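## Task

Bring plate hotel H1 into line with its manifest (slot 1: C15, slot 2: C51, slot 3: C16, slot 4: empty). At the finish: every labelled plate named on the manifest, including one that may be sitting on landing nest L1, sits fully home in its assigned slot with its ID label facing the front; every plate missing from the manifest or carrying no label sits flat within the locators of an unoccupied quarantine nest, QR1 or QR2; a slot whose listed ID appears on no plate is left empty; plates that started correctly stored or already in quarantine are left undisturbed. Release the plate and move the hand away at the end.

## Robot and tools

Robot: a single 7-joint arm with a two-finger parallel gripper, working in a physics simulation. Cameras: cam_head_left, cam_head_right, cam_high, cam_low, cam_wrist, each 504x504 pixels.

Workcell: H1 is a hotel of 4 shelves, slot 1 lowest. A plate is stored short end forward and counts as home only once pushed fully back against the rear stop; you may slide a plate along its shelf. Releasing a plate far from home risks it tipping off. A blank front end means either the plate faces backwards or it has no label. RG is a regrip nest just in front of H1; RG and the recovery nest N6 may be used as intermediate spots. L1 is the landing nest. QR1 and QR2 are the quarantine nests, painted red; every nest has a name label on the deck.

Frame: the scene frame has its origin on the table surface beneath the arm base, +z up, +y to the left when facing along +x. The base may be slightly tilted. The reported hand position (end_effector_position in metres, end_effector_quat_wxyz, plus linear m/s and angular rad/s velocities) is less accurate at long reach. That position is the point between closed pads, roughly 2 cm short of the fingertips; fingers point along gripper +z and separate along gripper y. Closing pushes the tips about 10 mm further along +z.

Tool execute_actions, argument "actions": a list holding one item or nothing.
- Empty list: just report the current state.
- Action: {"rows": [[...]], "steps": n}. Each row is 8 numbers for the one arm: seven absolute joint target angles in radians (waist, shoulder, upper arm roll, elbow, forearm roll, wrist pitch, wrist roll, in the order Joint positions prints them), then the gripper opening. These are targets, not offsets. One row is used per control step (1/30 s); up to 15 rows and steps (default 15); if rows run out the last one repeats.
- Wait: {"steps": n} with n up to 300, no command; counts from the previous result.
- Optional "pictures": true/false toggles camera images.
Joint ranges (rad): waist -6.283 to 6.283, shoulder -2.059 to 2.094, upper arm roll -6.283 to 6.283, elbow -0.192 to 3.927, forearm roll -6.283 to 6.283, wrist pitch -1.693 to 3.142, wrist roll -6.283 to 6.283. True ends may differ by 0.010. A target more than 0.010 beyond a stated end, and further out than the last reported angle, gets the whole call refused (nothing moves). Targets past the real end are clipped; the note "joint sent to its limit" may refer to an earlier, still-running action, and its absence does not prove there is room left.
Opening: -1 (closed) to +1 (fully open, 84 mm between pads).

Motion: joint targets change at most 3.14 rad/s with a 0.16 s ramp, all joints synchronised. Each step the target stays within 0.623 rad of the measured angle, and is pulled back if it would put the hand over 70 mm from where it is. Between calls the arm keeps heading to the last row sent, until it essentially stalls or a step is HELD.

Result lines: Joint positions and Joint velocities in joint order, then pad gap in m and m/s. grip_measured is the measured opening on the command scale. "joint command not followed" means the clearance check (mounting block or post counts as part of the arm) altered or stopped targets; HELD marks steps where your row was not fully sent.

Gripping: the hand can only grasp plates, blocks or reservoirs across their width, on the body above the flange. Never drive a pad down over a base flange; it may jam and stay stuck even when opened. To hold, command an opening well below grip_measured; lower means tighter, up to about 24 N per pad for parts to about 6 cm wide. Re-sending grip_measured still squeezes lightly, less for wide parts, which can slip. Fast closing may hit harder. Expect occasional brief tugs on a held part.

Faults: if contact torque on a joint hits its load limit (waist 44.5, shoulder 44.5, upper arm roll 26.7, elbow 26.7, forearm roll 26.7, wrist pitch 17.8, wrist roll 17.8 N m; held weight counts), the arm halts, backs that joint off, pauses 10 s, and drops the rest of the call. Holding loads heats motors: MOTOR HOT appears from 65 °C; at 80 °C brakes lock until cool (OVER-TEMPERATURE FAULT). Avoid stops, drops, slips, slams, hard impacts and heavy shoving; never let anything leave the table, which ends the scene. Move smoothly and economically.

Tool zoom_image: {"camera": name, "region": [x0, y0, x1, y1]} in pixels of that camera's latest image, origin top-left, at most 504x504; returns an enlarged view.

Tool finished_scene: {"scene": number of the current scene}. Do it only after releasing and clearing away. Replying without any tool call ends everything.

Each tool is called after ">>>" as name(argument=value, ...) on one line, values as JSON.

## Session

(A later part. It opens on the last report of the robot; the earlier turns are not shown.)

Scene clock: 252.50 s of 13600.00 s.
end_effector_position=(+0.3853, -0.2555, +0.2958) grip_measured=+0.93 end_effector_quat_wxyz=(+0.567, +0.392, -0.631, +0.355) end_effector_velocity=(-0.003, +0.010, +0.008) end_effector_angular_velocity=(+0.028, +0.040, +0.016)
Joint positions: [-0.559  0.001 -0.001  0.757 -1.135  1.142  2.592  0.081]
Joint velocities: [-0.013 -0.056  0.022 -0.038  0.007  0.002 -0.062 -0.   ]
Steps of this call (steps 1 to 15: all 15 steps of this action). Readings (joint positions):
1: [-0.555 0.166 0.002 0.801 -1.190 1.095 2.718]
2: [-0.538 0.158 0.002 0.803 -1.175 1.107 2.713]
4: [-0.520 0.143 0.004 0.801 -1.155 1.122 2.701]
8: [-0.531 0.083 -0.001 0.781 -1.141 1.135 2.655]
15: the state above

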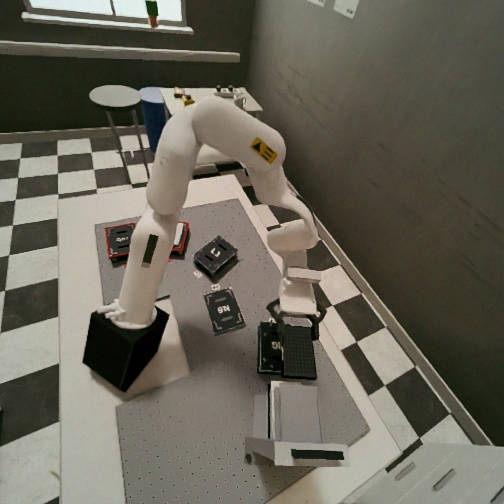

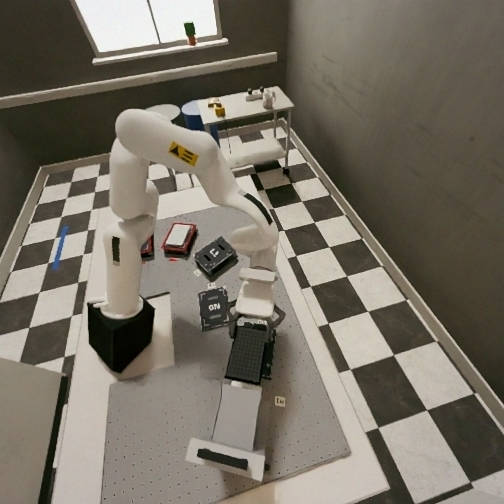

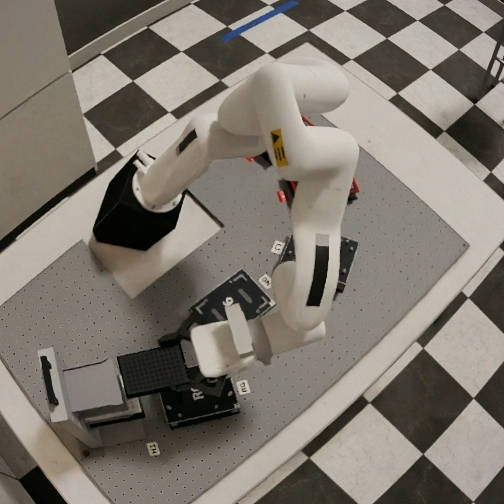

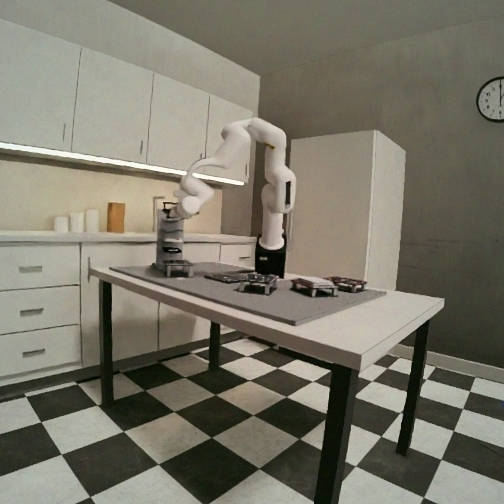

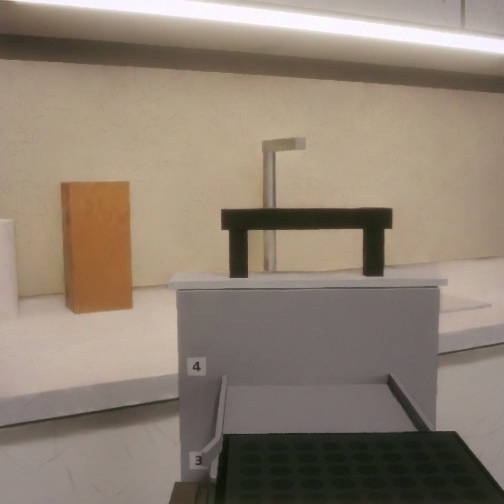

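>>> execute_actions(actions=[{"rows":[[-0.5727,0.0008,0,0.7531,-1.1455,1.1313,2.5904,-1],[-0.5858,0.0058,0,0.7512,-1.1563,1.1203,2.5933,-1],[-0.6118,0.0165,0,0.7483,-1.1783,1.0989,2.5996,-1],[-0.6376,0.0281,0,0.7467,-1.2006,1.0781,2.6061,-1],[-0.6632,0.0404,0,0.7462,-1.2234,1.0578,2.6131,-1],[-0.6887,0.0536,0,0.7468,-1.2465,1.0382,2.6204,-1],[-0.7140,0.0676,0,0.7486,-1.2700,1.0191,2.6281,-1],[-0.7391,0.0824,0,0.7515,-1.2939,1.0007,2.6361,-1],[-0.7641,0.0980,0,0.7556,-1.3181,0.9828,2.6446,-1],[-0.7889,0.1145,0,0.7609,-1.3427,0.9655,2.6533,-1],[-0.8135,0.1317,0,0.7673,-1.3678,0.9488,2.6625,-1],[-0.8258,0.1407,0,0.7710,-1.3804,0.9407,2.6672,-1],[-0.8380,0.1498,0,0.7748,-1.3931,0.9327,2.6720,-1],[-0.8465,0.1563,0,0.7778,-1.4021,0.9272,2.6754,-1],[-0.8550,0.1629,0,0.7808,-1.4111,0.9218,2.6789,-1]],"steps":15}], pictures=false)

>>> execute_actions(actions=[{"rows":[[-0.8550,0.1629,0,0.7808,-1.4111,0.9218,2.6789,-1]],"steps":12}], pictures=false)

>>> execute_actions(actions=[{"rows":[[-0.8536,0.1655,0,0.7816,-1.4114,0.9223,2.6813,-1],[-0.8523,0.1681,0,0.7824,-1.4118,0.9228,2.6837,-1],[-0.8509,0.1708,0,0.7832,-1.4121,0.9233,2.6861,-1],[-0.8496,0.1734,0,0.7840,-1.4124,0.9238,2.6885,-1],[-0.8482,0.1760,0,0.7848,-1.4127,0.9243,2.6909,-1],[-0.8469,0.1786,0,0.7856,-1.4131,0.9248,2.6933,-1],[-0.8455,0.1812,0,0.7864,-1.4134,0.9252,2.6957,-1],[-0.8441,0.1839,0,0.7872,-1.4137,0.9257,2.6981,-1],[-0.8434,0.1852,0,0.7876,-1.4139,0.9260,2.6993,-1]],"steps":15}])

>>> zoom_image(camera="cam_wrist", region=[140, 380, 504, 504])

Scene clock: 266.17 s of 13600.00 s.
end_effector_position=(+0.3424, -0.3419, +0.2978) grip_measured=-1.00 end_effector_quat_wxyz=(+0.569, +0.392, -0.631, +0.354) end_effector_velocity=(-0.103, -0.186, +0.002) end_effector_angular_velocity=(+0.002, +0.003, -0.023)
Joint positions: [-0.805  0.128 -0.002  0.767 -1.359  0.957  2.66   0.   ]
Joint velocities: [-0.512  0.35  -0.01   0.117 -0.506 -0.345  0.183  0.   ]
Steps of this call (steps 1 to 15: the robot went on to your last target; steps 16 to 100: nothing new was sent; then 9.83 s passed at rest; steps 101 to 115: all 15 steps of this action). Readings (joint positions):
101: [-0.560 -0.004 0.000 0.755 -1.135 1.142 2.588]
102: [-0.562 -0.003 0.001 0.755 -1.137 1.140 2.588]
104: [-0.576 0.002 0.002 0.753 -1.149 1.127 2.592]
108: [-0.646 0.034 0.000 0.749 -1.210 1.071 2.609]
115: the state above

Scene clock: 266.57 s of 13600.00 s.
end_effector_position=(+0.3350, -0.3590, +0.2967) grip_measured=-1.00 end_effector_quat_wxyz=(+0.567, +0.394, -0.630, +0.355) end_effector_velocity=(-0.005, -0.004, +0.002) end_effector_angular_velocity=(-0.004, +0.000, -0.009)
Joint positions: [-0.854  0.162  0.001  0.781 -1.411  0.922  2.679  0.   ]
Joint velocities: [-0.008  0.005 -0.006  0.    -0.005 -0.002  0.002  0.   ]
Steps of this call (steps 1 to 12: all 12 steps of this action). Readings (joint positions):
1: [-0.821 0.139 -0.002 0.771 -1.374 0.947 2.665]
2: [-0.833 0.147 -0.002 0.774 -1.386 0.939 2.670]
4: [-0.846 0.156 -0.002 0.778 -1.400 0.929 2.675]
8: [-0.852 0.161 0.001 0.780 -1.409 0.923 2.678]
12: the state above

Scene clock: 267.07 s of 13600.00 s.
end_effector_position=(+0.3342, -0.3595, +0.2886) grip_measured=-1.00 end_effector_quat_wxyz=(+0.567, +0.394, -0.630, +0.354) end_effector_velocity=(+0.000, -0.001, -0.001) end_effector_angular_velocity=(-0.005, -0.003, -0.001)
Joint positions: [-0.844  0.185  0.     0.787 -1.414  0.926  2.699  0.   ]
Joint velocities: [ 0.003  0.007 -0.002  0.005 -0.002  0.003  0.008  0.   ]
Steps of this call (steps 1 to 15: all 15 steps of this action). Readings (joint positions):
1: [-0.854 0.162 0.001 0.781 -1.411 0.922 2.679]
2: [-0.854 0.163 0.000 0.781 -1.411 0.922 2.679]
4: [-0.853 0.166 0.000 0.782 -1.411 0.923 2.682]
8: [-0.848 0.175 0.000 0.784 -1.413 0.924 2.690]
15: the state above

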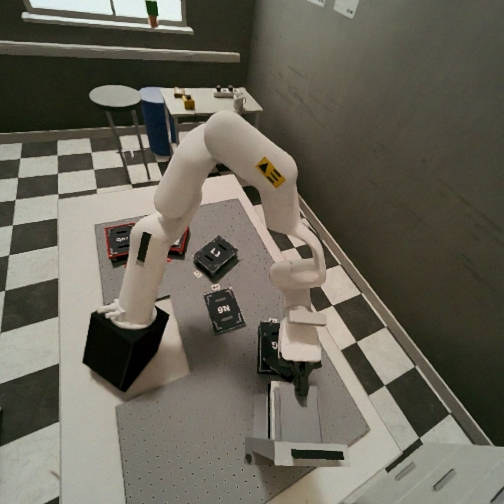

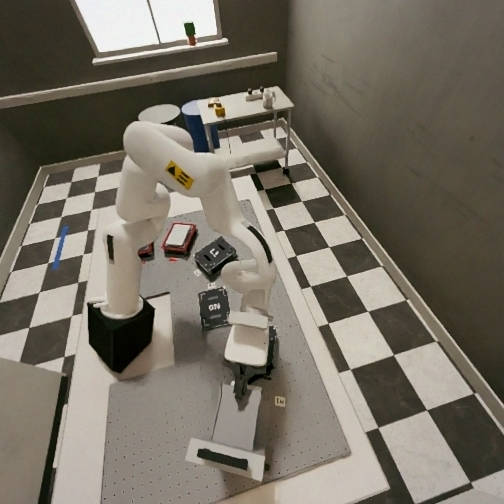

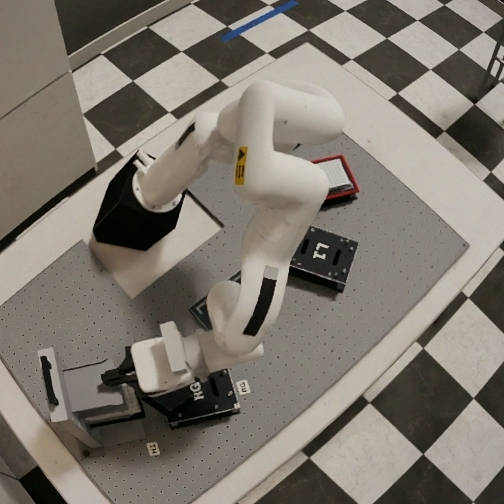

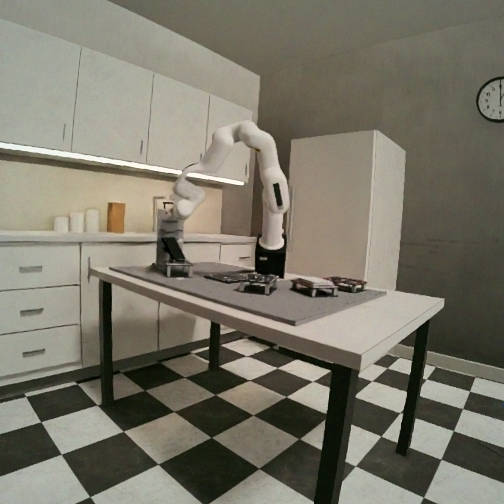

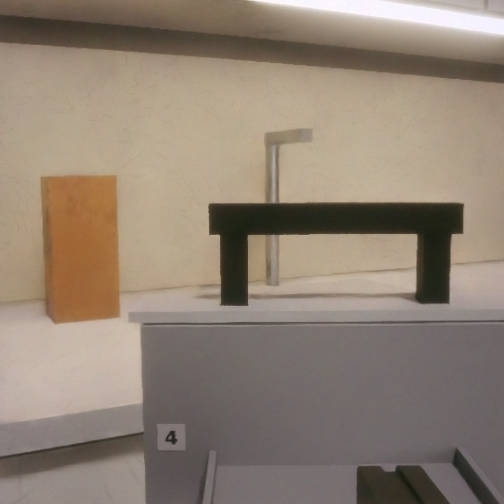

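Region (140, 380, 504, 504) of cam_wrist's 504x504 image, scaled by 1.385, with more detail than that image has; it fills the top 172 rows of this view, and the rest is white.

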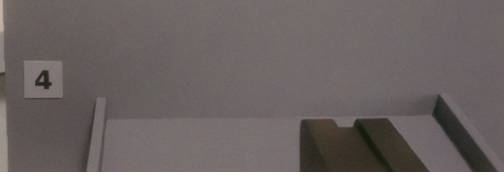

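>>> execute_actions(actions=[{"rows":[[-0.8380,0.1498,0,0.7748,-1.3931,0.9327,2.6720,1],[-0.8135,0.1317,0,0.7673,-1.3678,0.9488,2.6625,1],[-0.7889,0.1145,0,0.7609,-1.3427,0.9655,2.6533,1],[-0.7641,0.0980,0,0.7556,-1.3181,0.9828,2.6446,1],[-0.7140,0.0676,0,0.7486,-1.2700,1.0191,2.6281,1],[-0.6887,0.0536,0,0.7468,-1.2465,1.0382,2.6204,1],[-0.6376,0.0281,0,0.7467,-1.2006,1.0781,2.6061,1],[-0.6118,0.0165,0,0.7483,-1.1783,1.0989,2.5996,1],[-0.5596,-0.0041,0,0.7551,-1.1347,1.1423,2.5875,1],[-0.5333,-0.0132,0,0.7602,-1.1135,1.1649,2.5820,1],[-0.49,-0.02,0,0.77,-1.08,1.19,2.58,1],[-0.45,-0.02,0,0.79,-1.05,1.21,2.58,1],[-0.41,-0.02,0,0.81,-1.02,1.23,2.58,1],[-0.37,-0.02,0,0.83,-0.99,1.25,2.58,1],[-0.33,-0.02,0,0.85,-0.96,1.27,2.58,1]],"steps":15}], pictures=false)

>>> execute_actions(actions=[{"rows":[[-0.29,-0.01,0,0.87,-0.93,1.27,2.58,1],[-0.25,0.0,0,0.89,-0.90,1.27,2.58,1],[-0.21,0.01,0,0.91,-0.87,1.27,2.58,1],[-0.17,0.02,0,0.93,-0.84,1.27,2.58,1]],"steps":15}], pictures=false)

>>> execute_actions(actions=[{"steps":12}])

Scene clock: 281.20 s of 13600.00 s.
end_effector_position=(+0.4004, -0.2382, +0.2904) grip_measured=+1.00 end_effector_quat_wxyz=(+0.560, +0.398, -0.633, +0.358) end_effector_velocity=(+0.220, +0.342, -0.088) end_effector_angular_velocity=(+0.174, -0.158, +0.102)
Joint positions: [-0.508 -0.004  0.001  0.779 -1.098  1.168  2.589  0.084]
Joint velocities: [ 0.998 -0.141 -0.004  0.345  0.781  0.597 -0.078  0.001]
Steps of this call (steps 1 to 15: the robot went on to your last target; steps 16 to 90: nothing new was sent; then 10.63 s passed at rest; steps 91 to 105: all 15 steps of this action). Readings (joint positions):
91: [-0.843 0.185 -0.000 0.787 -1.413 0.926 2.699]
92: [-0.842 0.180 -0.000 0.785 -1.410 0.927 2.694]
94: [-0.829 0.158 -0.002 0.776 -1.389 0.939 2.679]
98: [-0.745 0.091 -0.001 0.757 -1.301 0.999 2.641]
105: the state above

Scene clock: 281.70 s of 13600.00 s.
end_effector_position=(+0.4662, -0.1065, +0.2254) grip_measured=+1.00 end_effector_quat_wxyz=(-0.499, -0.452, +0.662, -0.330) end_effector_velocity=(-0.005, +0.001, +0.000) end_effector_angular_velocity=(+0.002, -0.015, -0.061)
Joint positions: [-0.175  0.019  0.     0.927 -0.845  1.269  2.58   0.084]
Joint velocities: [ 0.043  0.011 -0.051  0.023  0.053  0.026 -0.001 -0.   ]
Steps of this call (steps 1 to 15: all 15 steps of this action). Readings (joint positions):
1: [-0.475 -0.008 0.001 0.791 -1.073 1.187 2.587]
2: [-0.443 -0.010 0.001 0.805 -1.048 1.204 2.585]
4: [-0.382 -0.008 0.001 0.832 -1.001 1.225 2.584]
8: [-0.268 0.008 0.000 0.884 -0.915 1.250 2.582]
15: the state above

Scene clock: 282.10 s of 13600.00 s.
end_effector_position=(+0.4670, -0.1043, +0.2245) grip_measured=+1.00 end_effector_quat_wxyz=(-0.498, -0.453, +0.662, -0.329) end_effector_velocity=(+0.001, +0.002, -0.001) end_effector_angular_velocity=(+0.002, +0.000, +0.003)
Joint positions: [-0.17   0.02  -0.     0.93  -0.84   1.27   2.58   0.084]
Joint velocities: [ 0.003  0.     0.002  0.001  0.     0.     0.    -0.   ]
Steps of this call (steps 1 to 12: the robot went on to your last target). Readings (joint positions):
1: [-0.174 0.020 -0.001 0.928 -0.843 1.269 2.580]
2: [-0.174 0.020 -0.002 0.928 -0.842 1.270 2.580]
4: [-0.173 0.020 -0.002 0.929 -0.841 1.270 2.580]
8: [-0.171 0.020 -0.001 0.930 -0.840 1.270 2.580]
12: the state above

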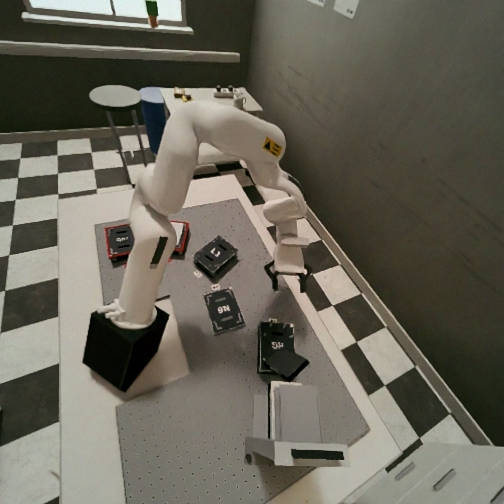

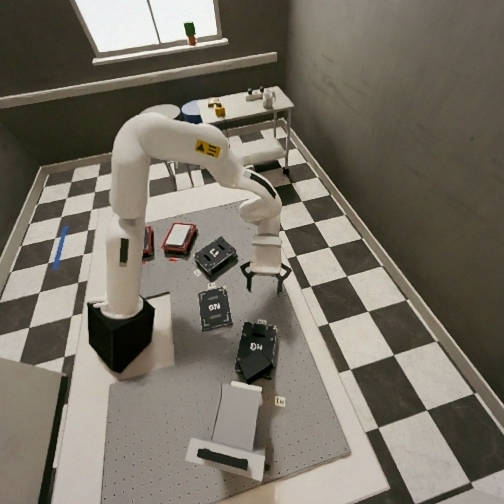

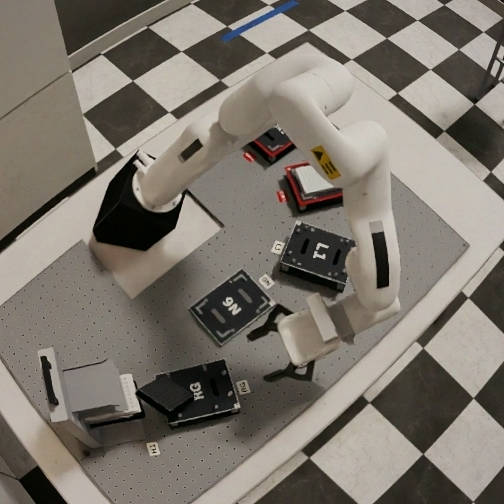

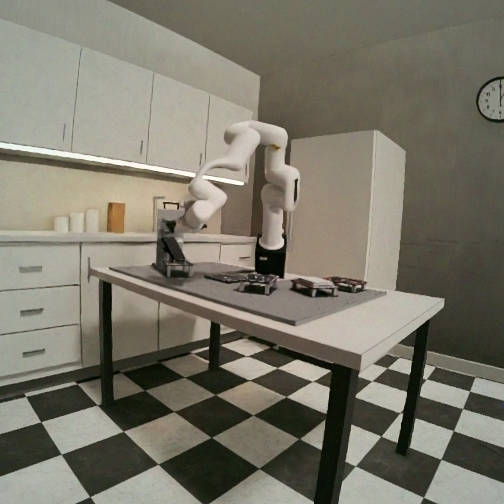

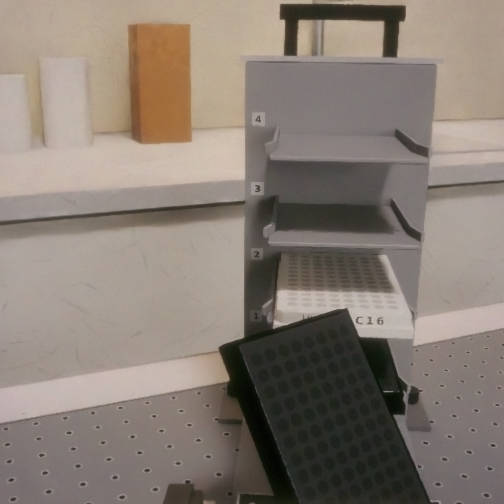

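>>> zoom_image(camera="cam_high", region=[90, 340, 250, 460])

>>> zoom_image(camera="cam_head_left", region=[230, 310, 340, 410])

>>> zoom_image(camera="cam_head_right", region=[205, 310, 305, 410])

>>> zoom_image(camera="cam_wrist", region=[200, 290, 450, 504])

>>> zoom_image(camera="cam_low", region=[140, 220, 210, 290])

Region (90, 340, 250, 460) of cam_high's 504x504 image, scaled by 3.150, with more detail than that image has; it fills the top 378 rows of this view, and the rest is white.

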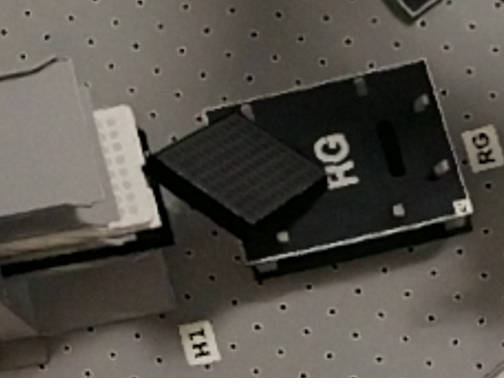

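Region (230, 310, 340, 410) of cam_head_left's 504x504 image, scaled by 4.582, with more detail than that image has; it fills the top 458 rows of this view, and the rest is white.

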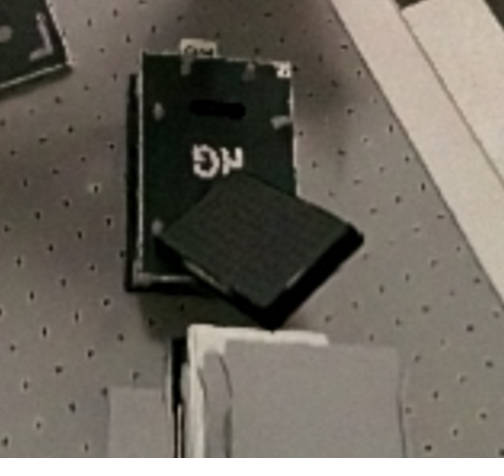

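Region (205, 310, 305, 410) of cam_head_right's 504x504 image, scaled by 5.040, with more detail than that image has.

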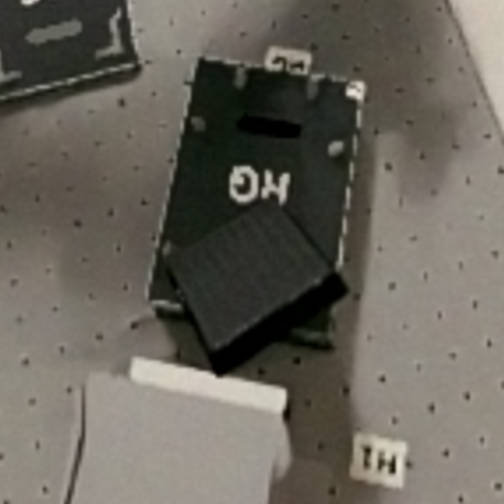

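Region (200, 290, 450, 504) of cam_wrist's 504x504 image, scaled by 2.016, with more detail than that image has; it fills the top 431 rows of this view, and the rest is white.

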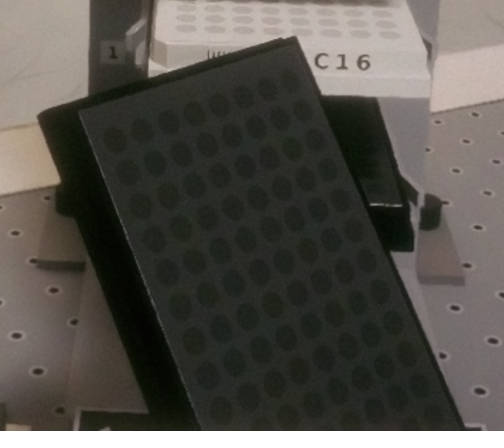

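Region (140, 220, 210, 290) of cam_low's 504x504 image, scaled by 7.200, with more detail than that image has.

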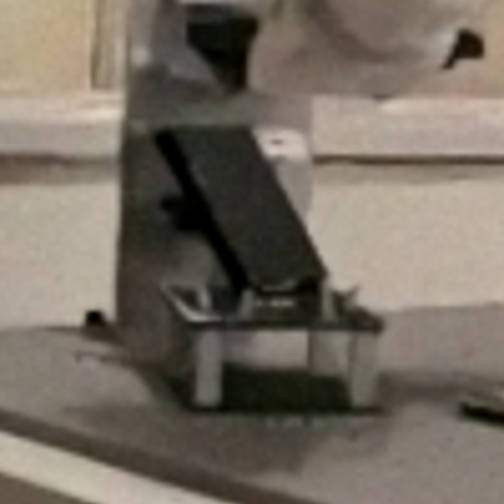

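>>> zoom_image(camera="cam_wrist", region=[215, 300, 375, 400])

>>> zoom_image(camera="cam_wrist", region=[275, 404, 435, 504])

Region (215, 300, 375, 400) of cam_wrist's 504x504 image, scaled by 3.150, with more detail than that image has; it fills the top 315 rows of this view, and the rest is white.

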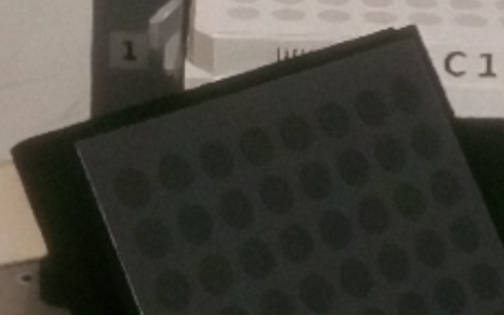

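Region (275, 404, 435, 504) of cam_wrist's 504x504 image, scaled by 3.150, with more detail than that image has; it fills the top 315 rows of this view, and the rest is white.

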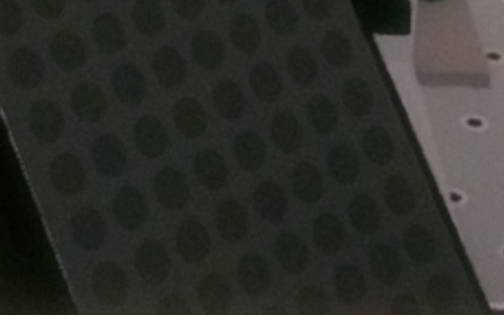

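>>> execute_actions(actions=[{"rows":[[-0.176,0.02,0,0.926,-0.858,1.261,2.590,1],[-0.189,0.018,0,0.919,-0.895,1.243,2.610,1],[-0.208,0.015,0,0.907,-0.949,1.217,2.640,1],[-0.230,0.012,0,0.894,-1.013,1.186,2.676,1],[-0.253,0.009,0,0.881,-1.076,1.155,2.711,1],[-0.275,0.006,0,0.867,-1.140,1.123,2.746,1],[-0.297,0.003,0,0.854,-1.203,1.092,2.782,1],[-0.319,0,0,0.841,-1.267,1.061,2.817,1],[-0.341,0,0,0.827,-1.331,1.030,2.852,1],[-0.364,0,0,0.814,-1.394,0.999,2.888,1],[-0.386,0,0,0.801,-1.458,0.968,2.923,1],[-0.408,0,0,0.787,-1.521,0.937,2.958,1],[-0.430,0,0,0.774,-1.585,0.906,2.993,1],[-0.452,0,0,0.761,-1.649,0.875,3.029,1],[-0.475,0,0,0.747,-1.712,0.844,3.064,1]],"steps":15}], pictures=false)

>>> execute_actions(actions=[{"rows":[[-0.497,0,0,0.734,-1.776,0.813,3.099,1],[-0.519,0,0,0.721,-1.840,0.782,3.135,1],[-0.541,0,0,0.707,-1.903,0.751,3.170,1],[-0.564,0,0,0.694,-1.967,0.719,3.205,1],[-0.586,0.003,0,0.681,-2.030,0.688,3.240,1],[-0.608,0.008,0,0.667,-2.094,0.657,3.276,1],[-0.630,0.014,0,0.654,-2.158,0.626,3.311,1],[-0.652,0.021,0,0.641,-2.221,0.595,3.346,1],[-0.675,0.028,0,0.627,-2.285,0.564,3.382,1],[-0.697,0.035,0,0.614,-2.348,0.533,3.417,1],[-0.719,0.043,0,0.601,-2.412,0.502,3.452,1],[-0.741,0.051,0,0.587,-2.476,0.471,3.487,1],[-0.764,0.058,0,0.574,-2.539,0.440,3.523,1],[-0.786,0.065,0,0.561,-2.603,0.409,3.558,1],[-0.8048,0.0716,0,0.5493,-2.6573,0.3820,3.5882,1]],"steps":15}], pictures=false)

>>> execute_actions(actions=[{"steps":20}])

Scene clock: 388.97 s of 13600.00 s.
end_effector_position=(+0.5164, -0.1920, +0.2527) grip_measured=+1.00 end_effector_quat_wxyz=(-0.404, -0.495, +0.592, -0.491) end_effector_velocity=(+0.071, -0.194, +0.012) end_effector_angular_velocity=(-0.073, -0.209, +1.059)
Joint positions: [-0.37   0.001 -0.001  0.811 -1.41   0.992  2.896  0.084]
Joint velocities: [-0.642 -0.012  0.006 -0.389 -1.843 -0.897  1.022 -0.   ]
Steps of this call (steps 1 to 15: the robot went on to your last target; steps 16 to 90: nothing new was sent; then 103.37 s passed at rest; steps 91 to 105: all 15 steps of this action). Readings (joint positions):
91: [-0.170 0.020 0.000 0.930 -0.841 1.270 2.580]
92: [-0.171 0.020 0.000 0.929 -0.844 1.268 2.582]
94: [-0.179 0.019 0.002 0.924 -0.870 1.255 2.597]
98: [-0.230 0.012 0.001 0.894 -1.012 1.186 2.676]
105: the state above

Scene clock: 389.47 s of 13600.00 s.
end_effector_position=(+0.4449, -0.2469, +0.1946) grip_measured=+1.00 end_effector_quat_wxyz=(+0.288, +0.659, -0.534, +0.445) end_effector_velocity=(-0.352, -0.035, -0.185) end_effector_angular_velocity=(+0.778, +0.663, +0.104)
Joint positions: [-0.694  0.036 -0.     0.615 -2.34   0.537  3.412  0.084]
Joint velocities: [-0.574  0.186  0.002 -0.346 -1.641 -0.8    0.909 -0.   ]
Steps of this call (steps 1 to 15: all 15 steps of this action). Readings (joint positions):
1: [-0.391 0.001 -0.001 0.798 -1.472 0.961 2.931]
2: [-0.413 0.000 -0.001 0.785 -1.535 0.931 2.965]
4: [-0.457 0.000 -0.000 0.758 -1.660 0.870 3.035]
8: [-0.545 0.001 -0.000 0.705 -1.914 0.746 3.176]
15: the state above

Scene clock: 390.13 s of 13600.00 s.
end_effector_position=(+0.3672, -0.2477, +0.1638) grip_measured=+1.00 end_effector_quat_wxyz=(+0.273, +0.707, -0.549, +0.352) end_effector_velocity=(-0.002, -0.000, -0.000) end_effector_angular_velocity=(+0.001, +0.003, -0.003)
Joint positions: [-0.804  0.071  0.     0.55  -2.657  0.382  3.588  0.084]
Joint velocities: [-0.002  0.001 -0.001 -0.002 -0.004 -0.001  0.002 -0.   ]
Steps of this call (steps 1 to 20: the robot went on to your last target). Readings (joint positions):
1: [-0.713 0.043 -0.000 0.604 -2.394 0.511 3.442]
2: [-0.732 0.048 -0.000 0.593 -2.447 0.485 3.472]
4: [-0.765 0.059 -0.000 0.572 -2.543 0.438 3.525]
8: [-0.798 0.070 -0.001 0.552 -2.637 0.392 3.577]
20: the state above

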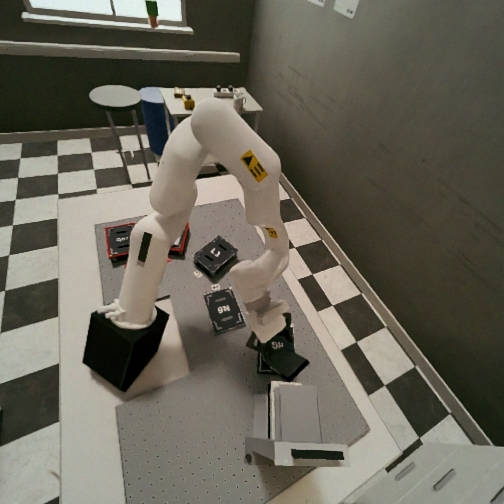

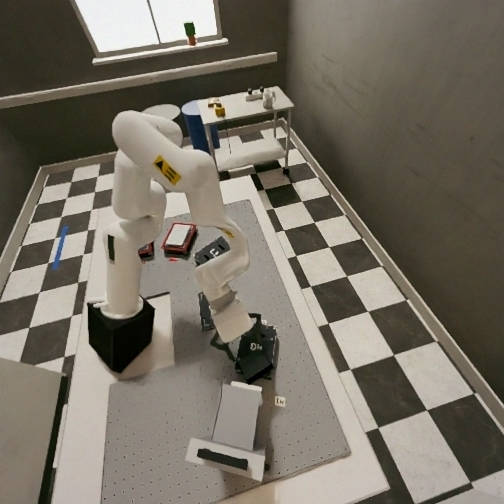

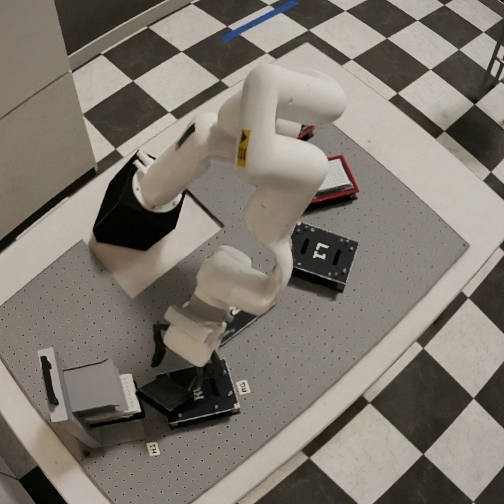

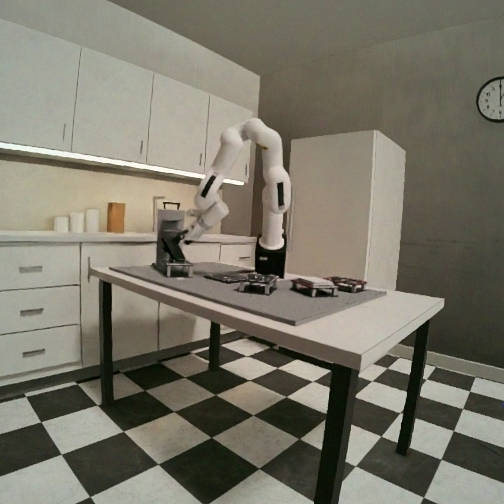

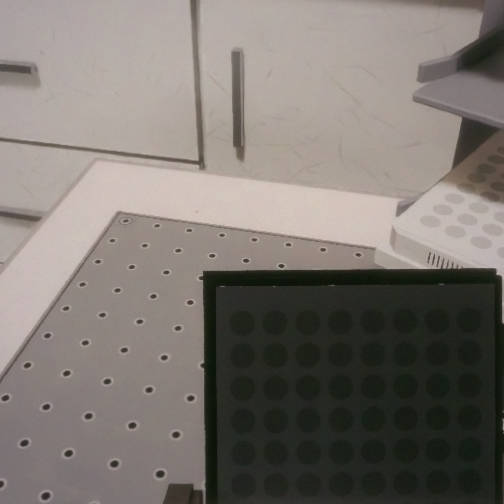

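>>> execute_actions(actions=[])

>>> zoom_image(camera="cam_wrist", region=[190, 264, 350, 504])

>>> zoom_image(camera="cam_wrist", region=[344, 264, 504, 504])

Scene clock: 396.73 s of 13600.00 s.
end_effector_position=(+0.3668, -0.2478, +0.1638) grip_measured=+1.00 end_effector_quat_wxyz=(+0.273, +0.707, -0.550, +0.352) end_effector_velocity=(-0.000, +0.000, -0.000) end_effector_angular_velocity=(+0.001, +0.000, -0.000)
Joint positions: [-0.805  0.072  0.     0.549 -2.657  0.382  3.588  0.084]
Joint velocities: [ 0.     0.     0.     0.     0.    -0.001  0.     0.   ]
Steps of this call (steps 1 to 15: the robot went on to your last target; steps 16 to 90: nothing new was sent; then 3.60 s passed at rest). Readings (joint positions):
1: [-0.804 0.071 0.000 0.550 -2.657 0.382 3.588]
2: [-0.805 0.071 0.000 0.550 -2.657 0.382 3.588]
4: [-0.805 0.072 0.000 0.549 -2.657 0.382 3.588]
8: [-0.805 0.072 0.000 0.549 -2.657 0.382 3.588]
90: the state above
The arm was judged still, so your last target was given up. Only a new action makes it travel on or press farther. Fingers that are still opening or closing keep moving.

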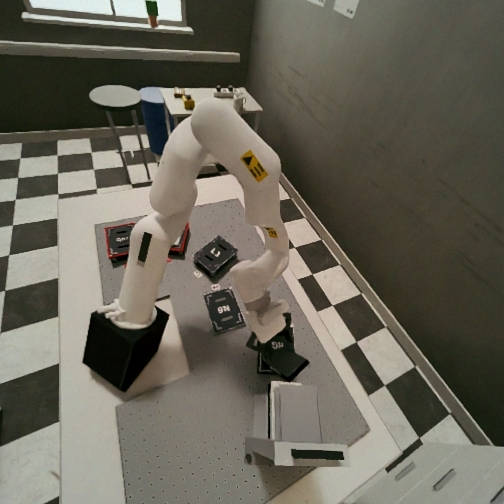

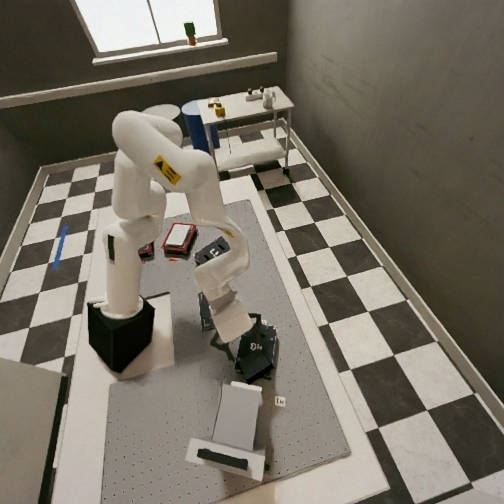

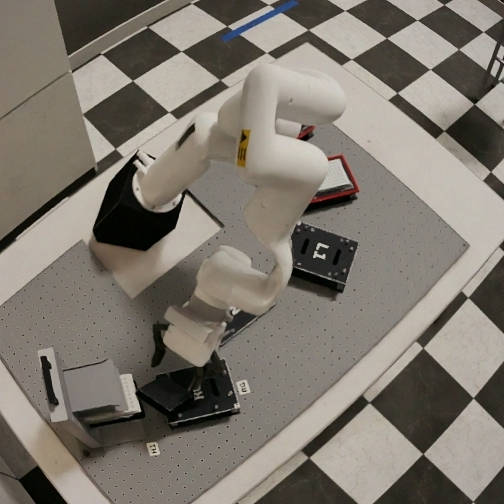

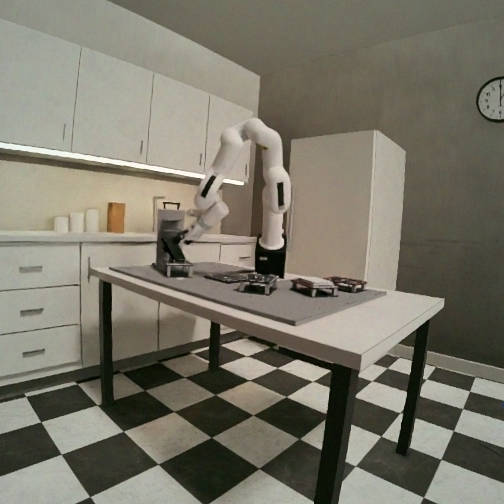

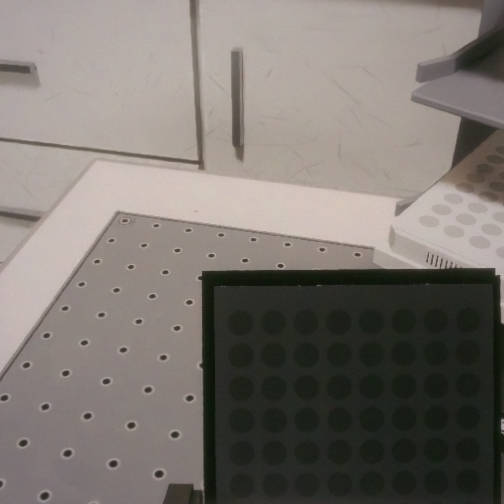

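Region (190, 264, 350, 504) of cam_wrist's 504x504 image, scaled by 2.100, with more detail than that image has.

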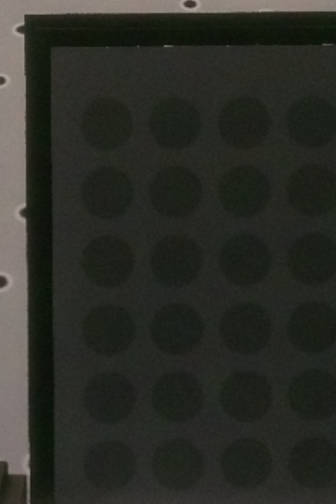

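Region (344, 264, 504, 504) of cam_wrist's 504x504 image, scaled by 2.100, with more detail than that image has.

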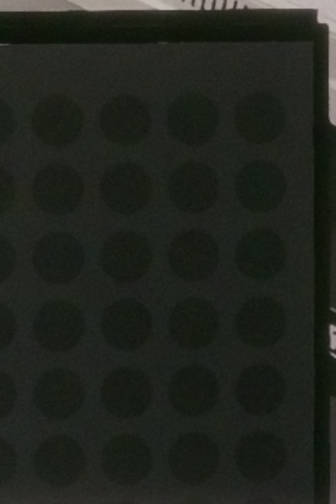

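>>> execute_actions(actions=[{"rows":[[-0.8047,0.0860,0,0.5592,-2.6618,0.3860,3.5932,1],[-0.8046,0.1075,0,0.5740,-2.6686,0.3920,3.6007,1],[-0.8045,0.1290,0,0.5889,-2.6754,0.3980,3.6082,1],[-0.8044,0.1505,0,0.6037,-2.6822,0.4041,3.6158,1],[-0.8042,0.1720,0,0.6185,-2.6890,0.4101,3.6233,1],[-0.8041,0.1936,0,0.6334,-2.6958,0.4161,3.6308,1],[-0.8040,0.2151,0,0.6482,-2.7026,0.4221,3.6383,1]],"steps":15}], pictures=false)

>>> execute_actions(actions=[{"steps":12}])

>>> zoom_image(camera="cam_wrist", region=[170, 264, 340, 504])

>>> zoom_image(camera="cam_wrist", region=[334, 264, 504, 504])

Scene clock: 516.43 s of 13600.00 s.
end_effector_position=(+0.3757, -0.2732, +0.1409) grip_measured=+1.00 end_effector_quat_wxyz=(+0.273, +0.707, -0.550, +0.352) end_effector_velocity=(+0.006, -0.007, -0.003) end_effector_angular_velocity=(-0.004, -0.008, +0.005)
Joint positions: [-0.804  0.212  0.     0.646 -2.702  0.421  3.637  0.084]
Joint velocities: [ 0.     0.028 -0.     0.026 -0.013  0.01   0.014  0.   ]
Steps of this call (steps 1 to 90: nothing new was sent; then 116.20 s passed at rest; steps 91 to 105: all 15 steps of this action). Readings (joint positions):
91: [-0.805 0.072 0.000 0.550 -2.657 0.382 3.588]
92: [-0.805 0.074 0.000 0.551 -2.658 0.383 3.589]
94: [-0.805 0.091 0.000 0.563 -2.664 0.388 3.595]
98: [-0.804 0.158 -0.000 0.609 -2.684 0.406 3.618]
105: the state above

Scene clock: 516.83 s of 13600.00 s.
end_effector_position=(+0.3760, -0.2738, +0.1406) grip_measured=+1.00 end_effector_quat_wxyz=(+0.273, +0.707, -0.550, +0.352) end_effector_velocity=(-0.000, +0.000, -0.000) end_effector_angular_velocity=(+0.001, +0.000, -0.001)
Joint positions: [-0.804  0.215  0.     0.648 -2.703  0.422  3.638  0.084]
Joint velocities: [-0.     0.001  0.     0.001  0.001 -0.001  0.    -0.   ]
Steps of this call (steps 1 to 12: the robot went on to your last target). Readings (joint positions):
1: [-0.804 0.213 -0.000 0.647 -2.702 0.422 3.638]
2: [-0.804 0.214 -0.000 0.647 -2.702 0.422 3.638]
4: [-0.804 0.214 -0.000 0.648 -2.702 0.422 3.638]
8: [-0.804 0.215 0.000 0.648 -2.703 0.422 3.638]
12: the state above

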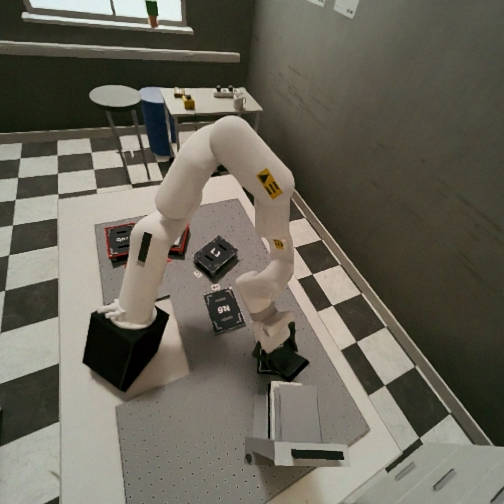

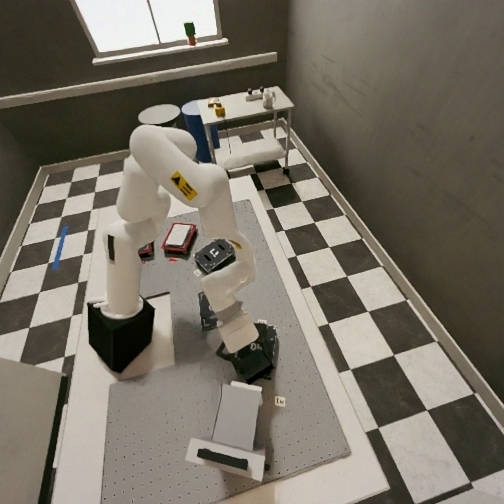

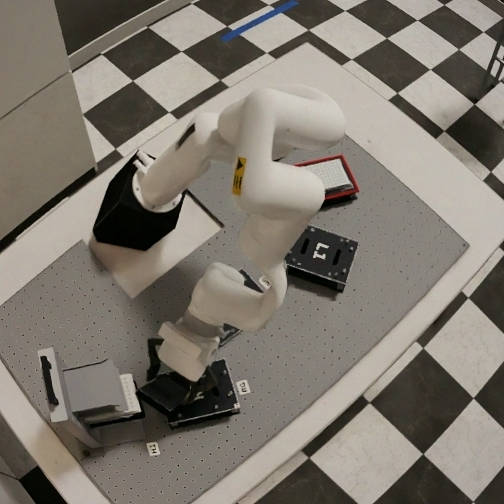

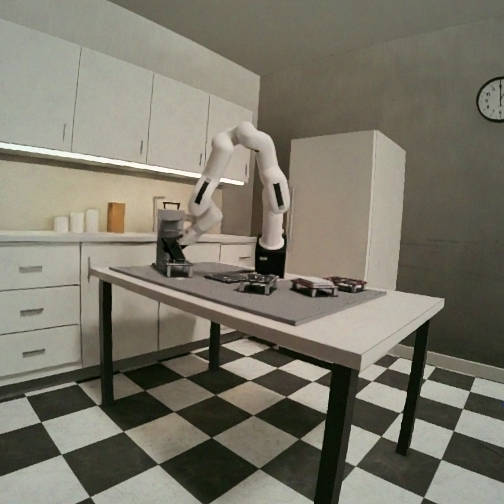

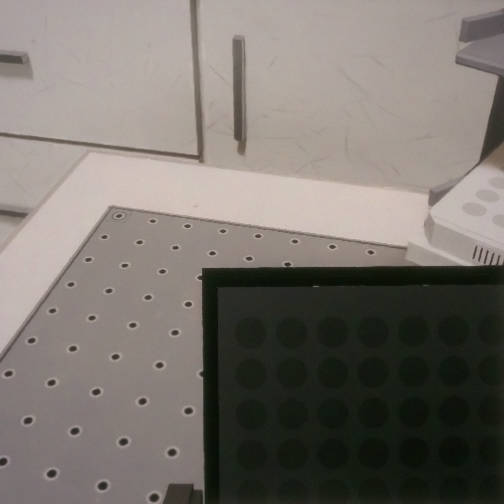

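Region (170, 264, 340, 504) of cam_wrist's 504x504 image, scaled by 2.100, with more detail than that image has; it fills the left 357 columns of this view, and the rest is white.

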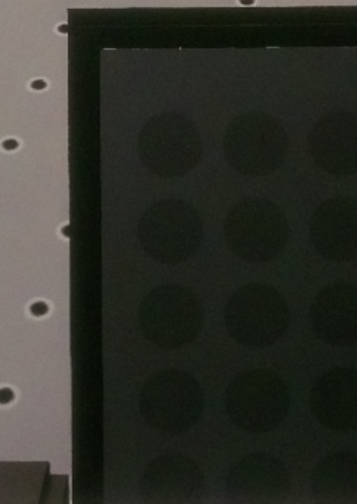

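Region (334, 264, 504, 504) of cam_wrist's 504x504 image, scaled by 2.100, with more detail than that image has; it fills the left 357 columns of this view, and the rest is white.

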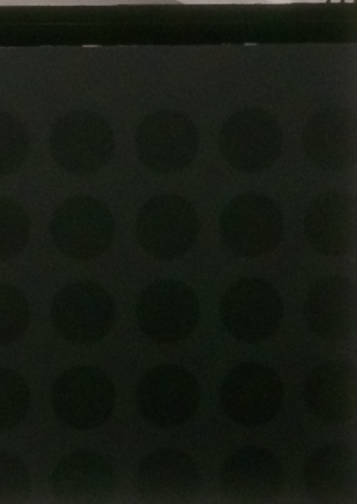

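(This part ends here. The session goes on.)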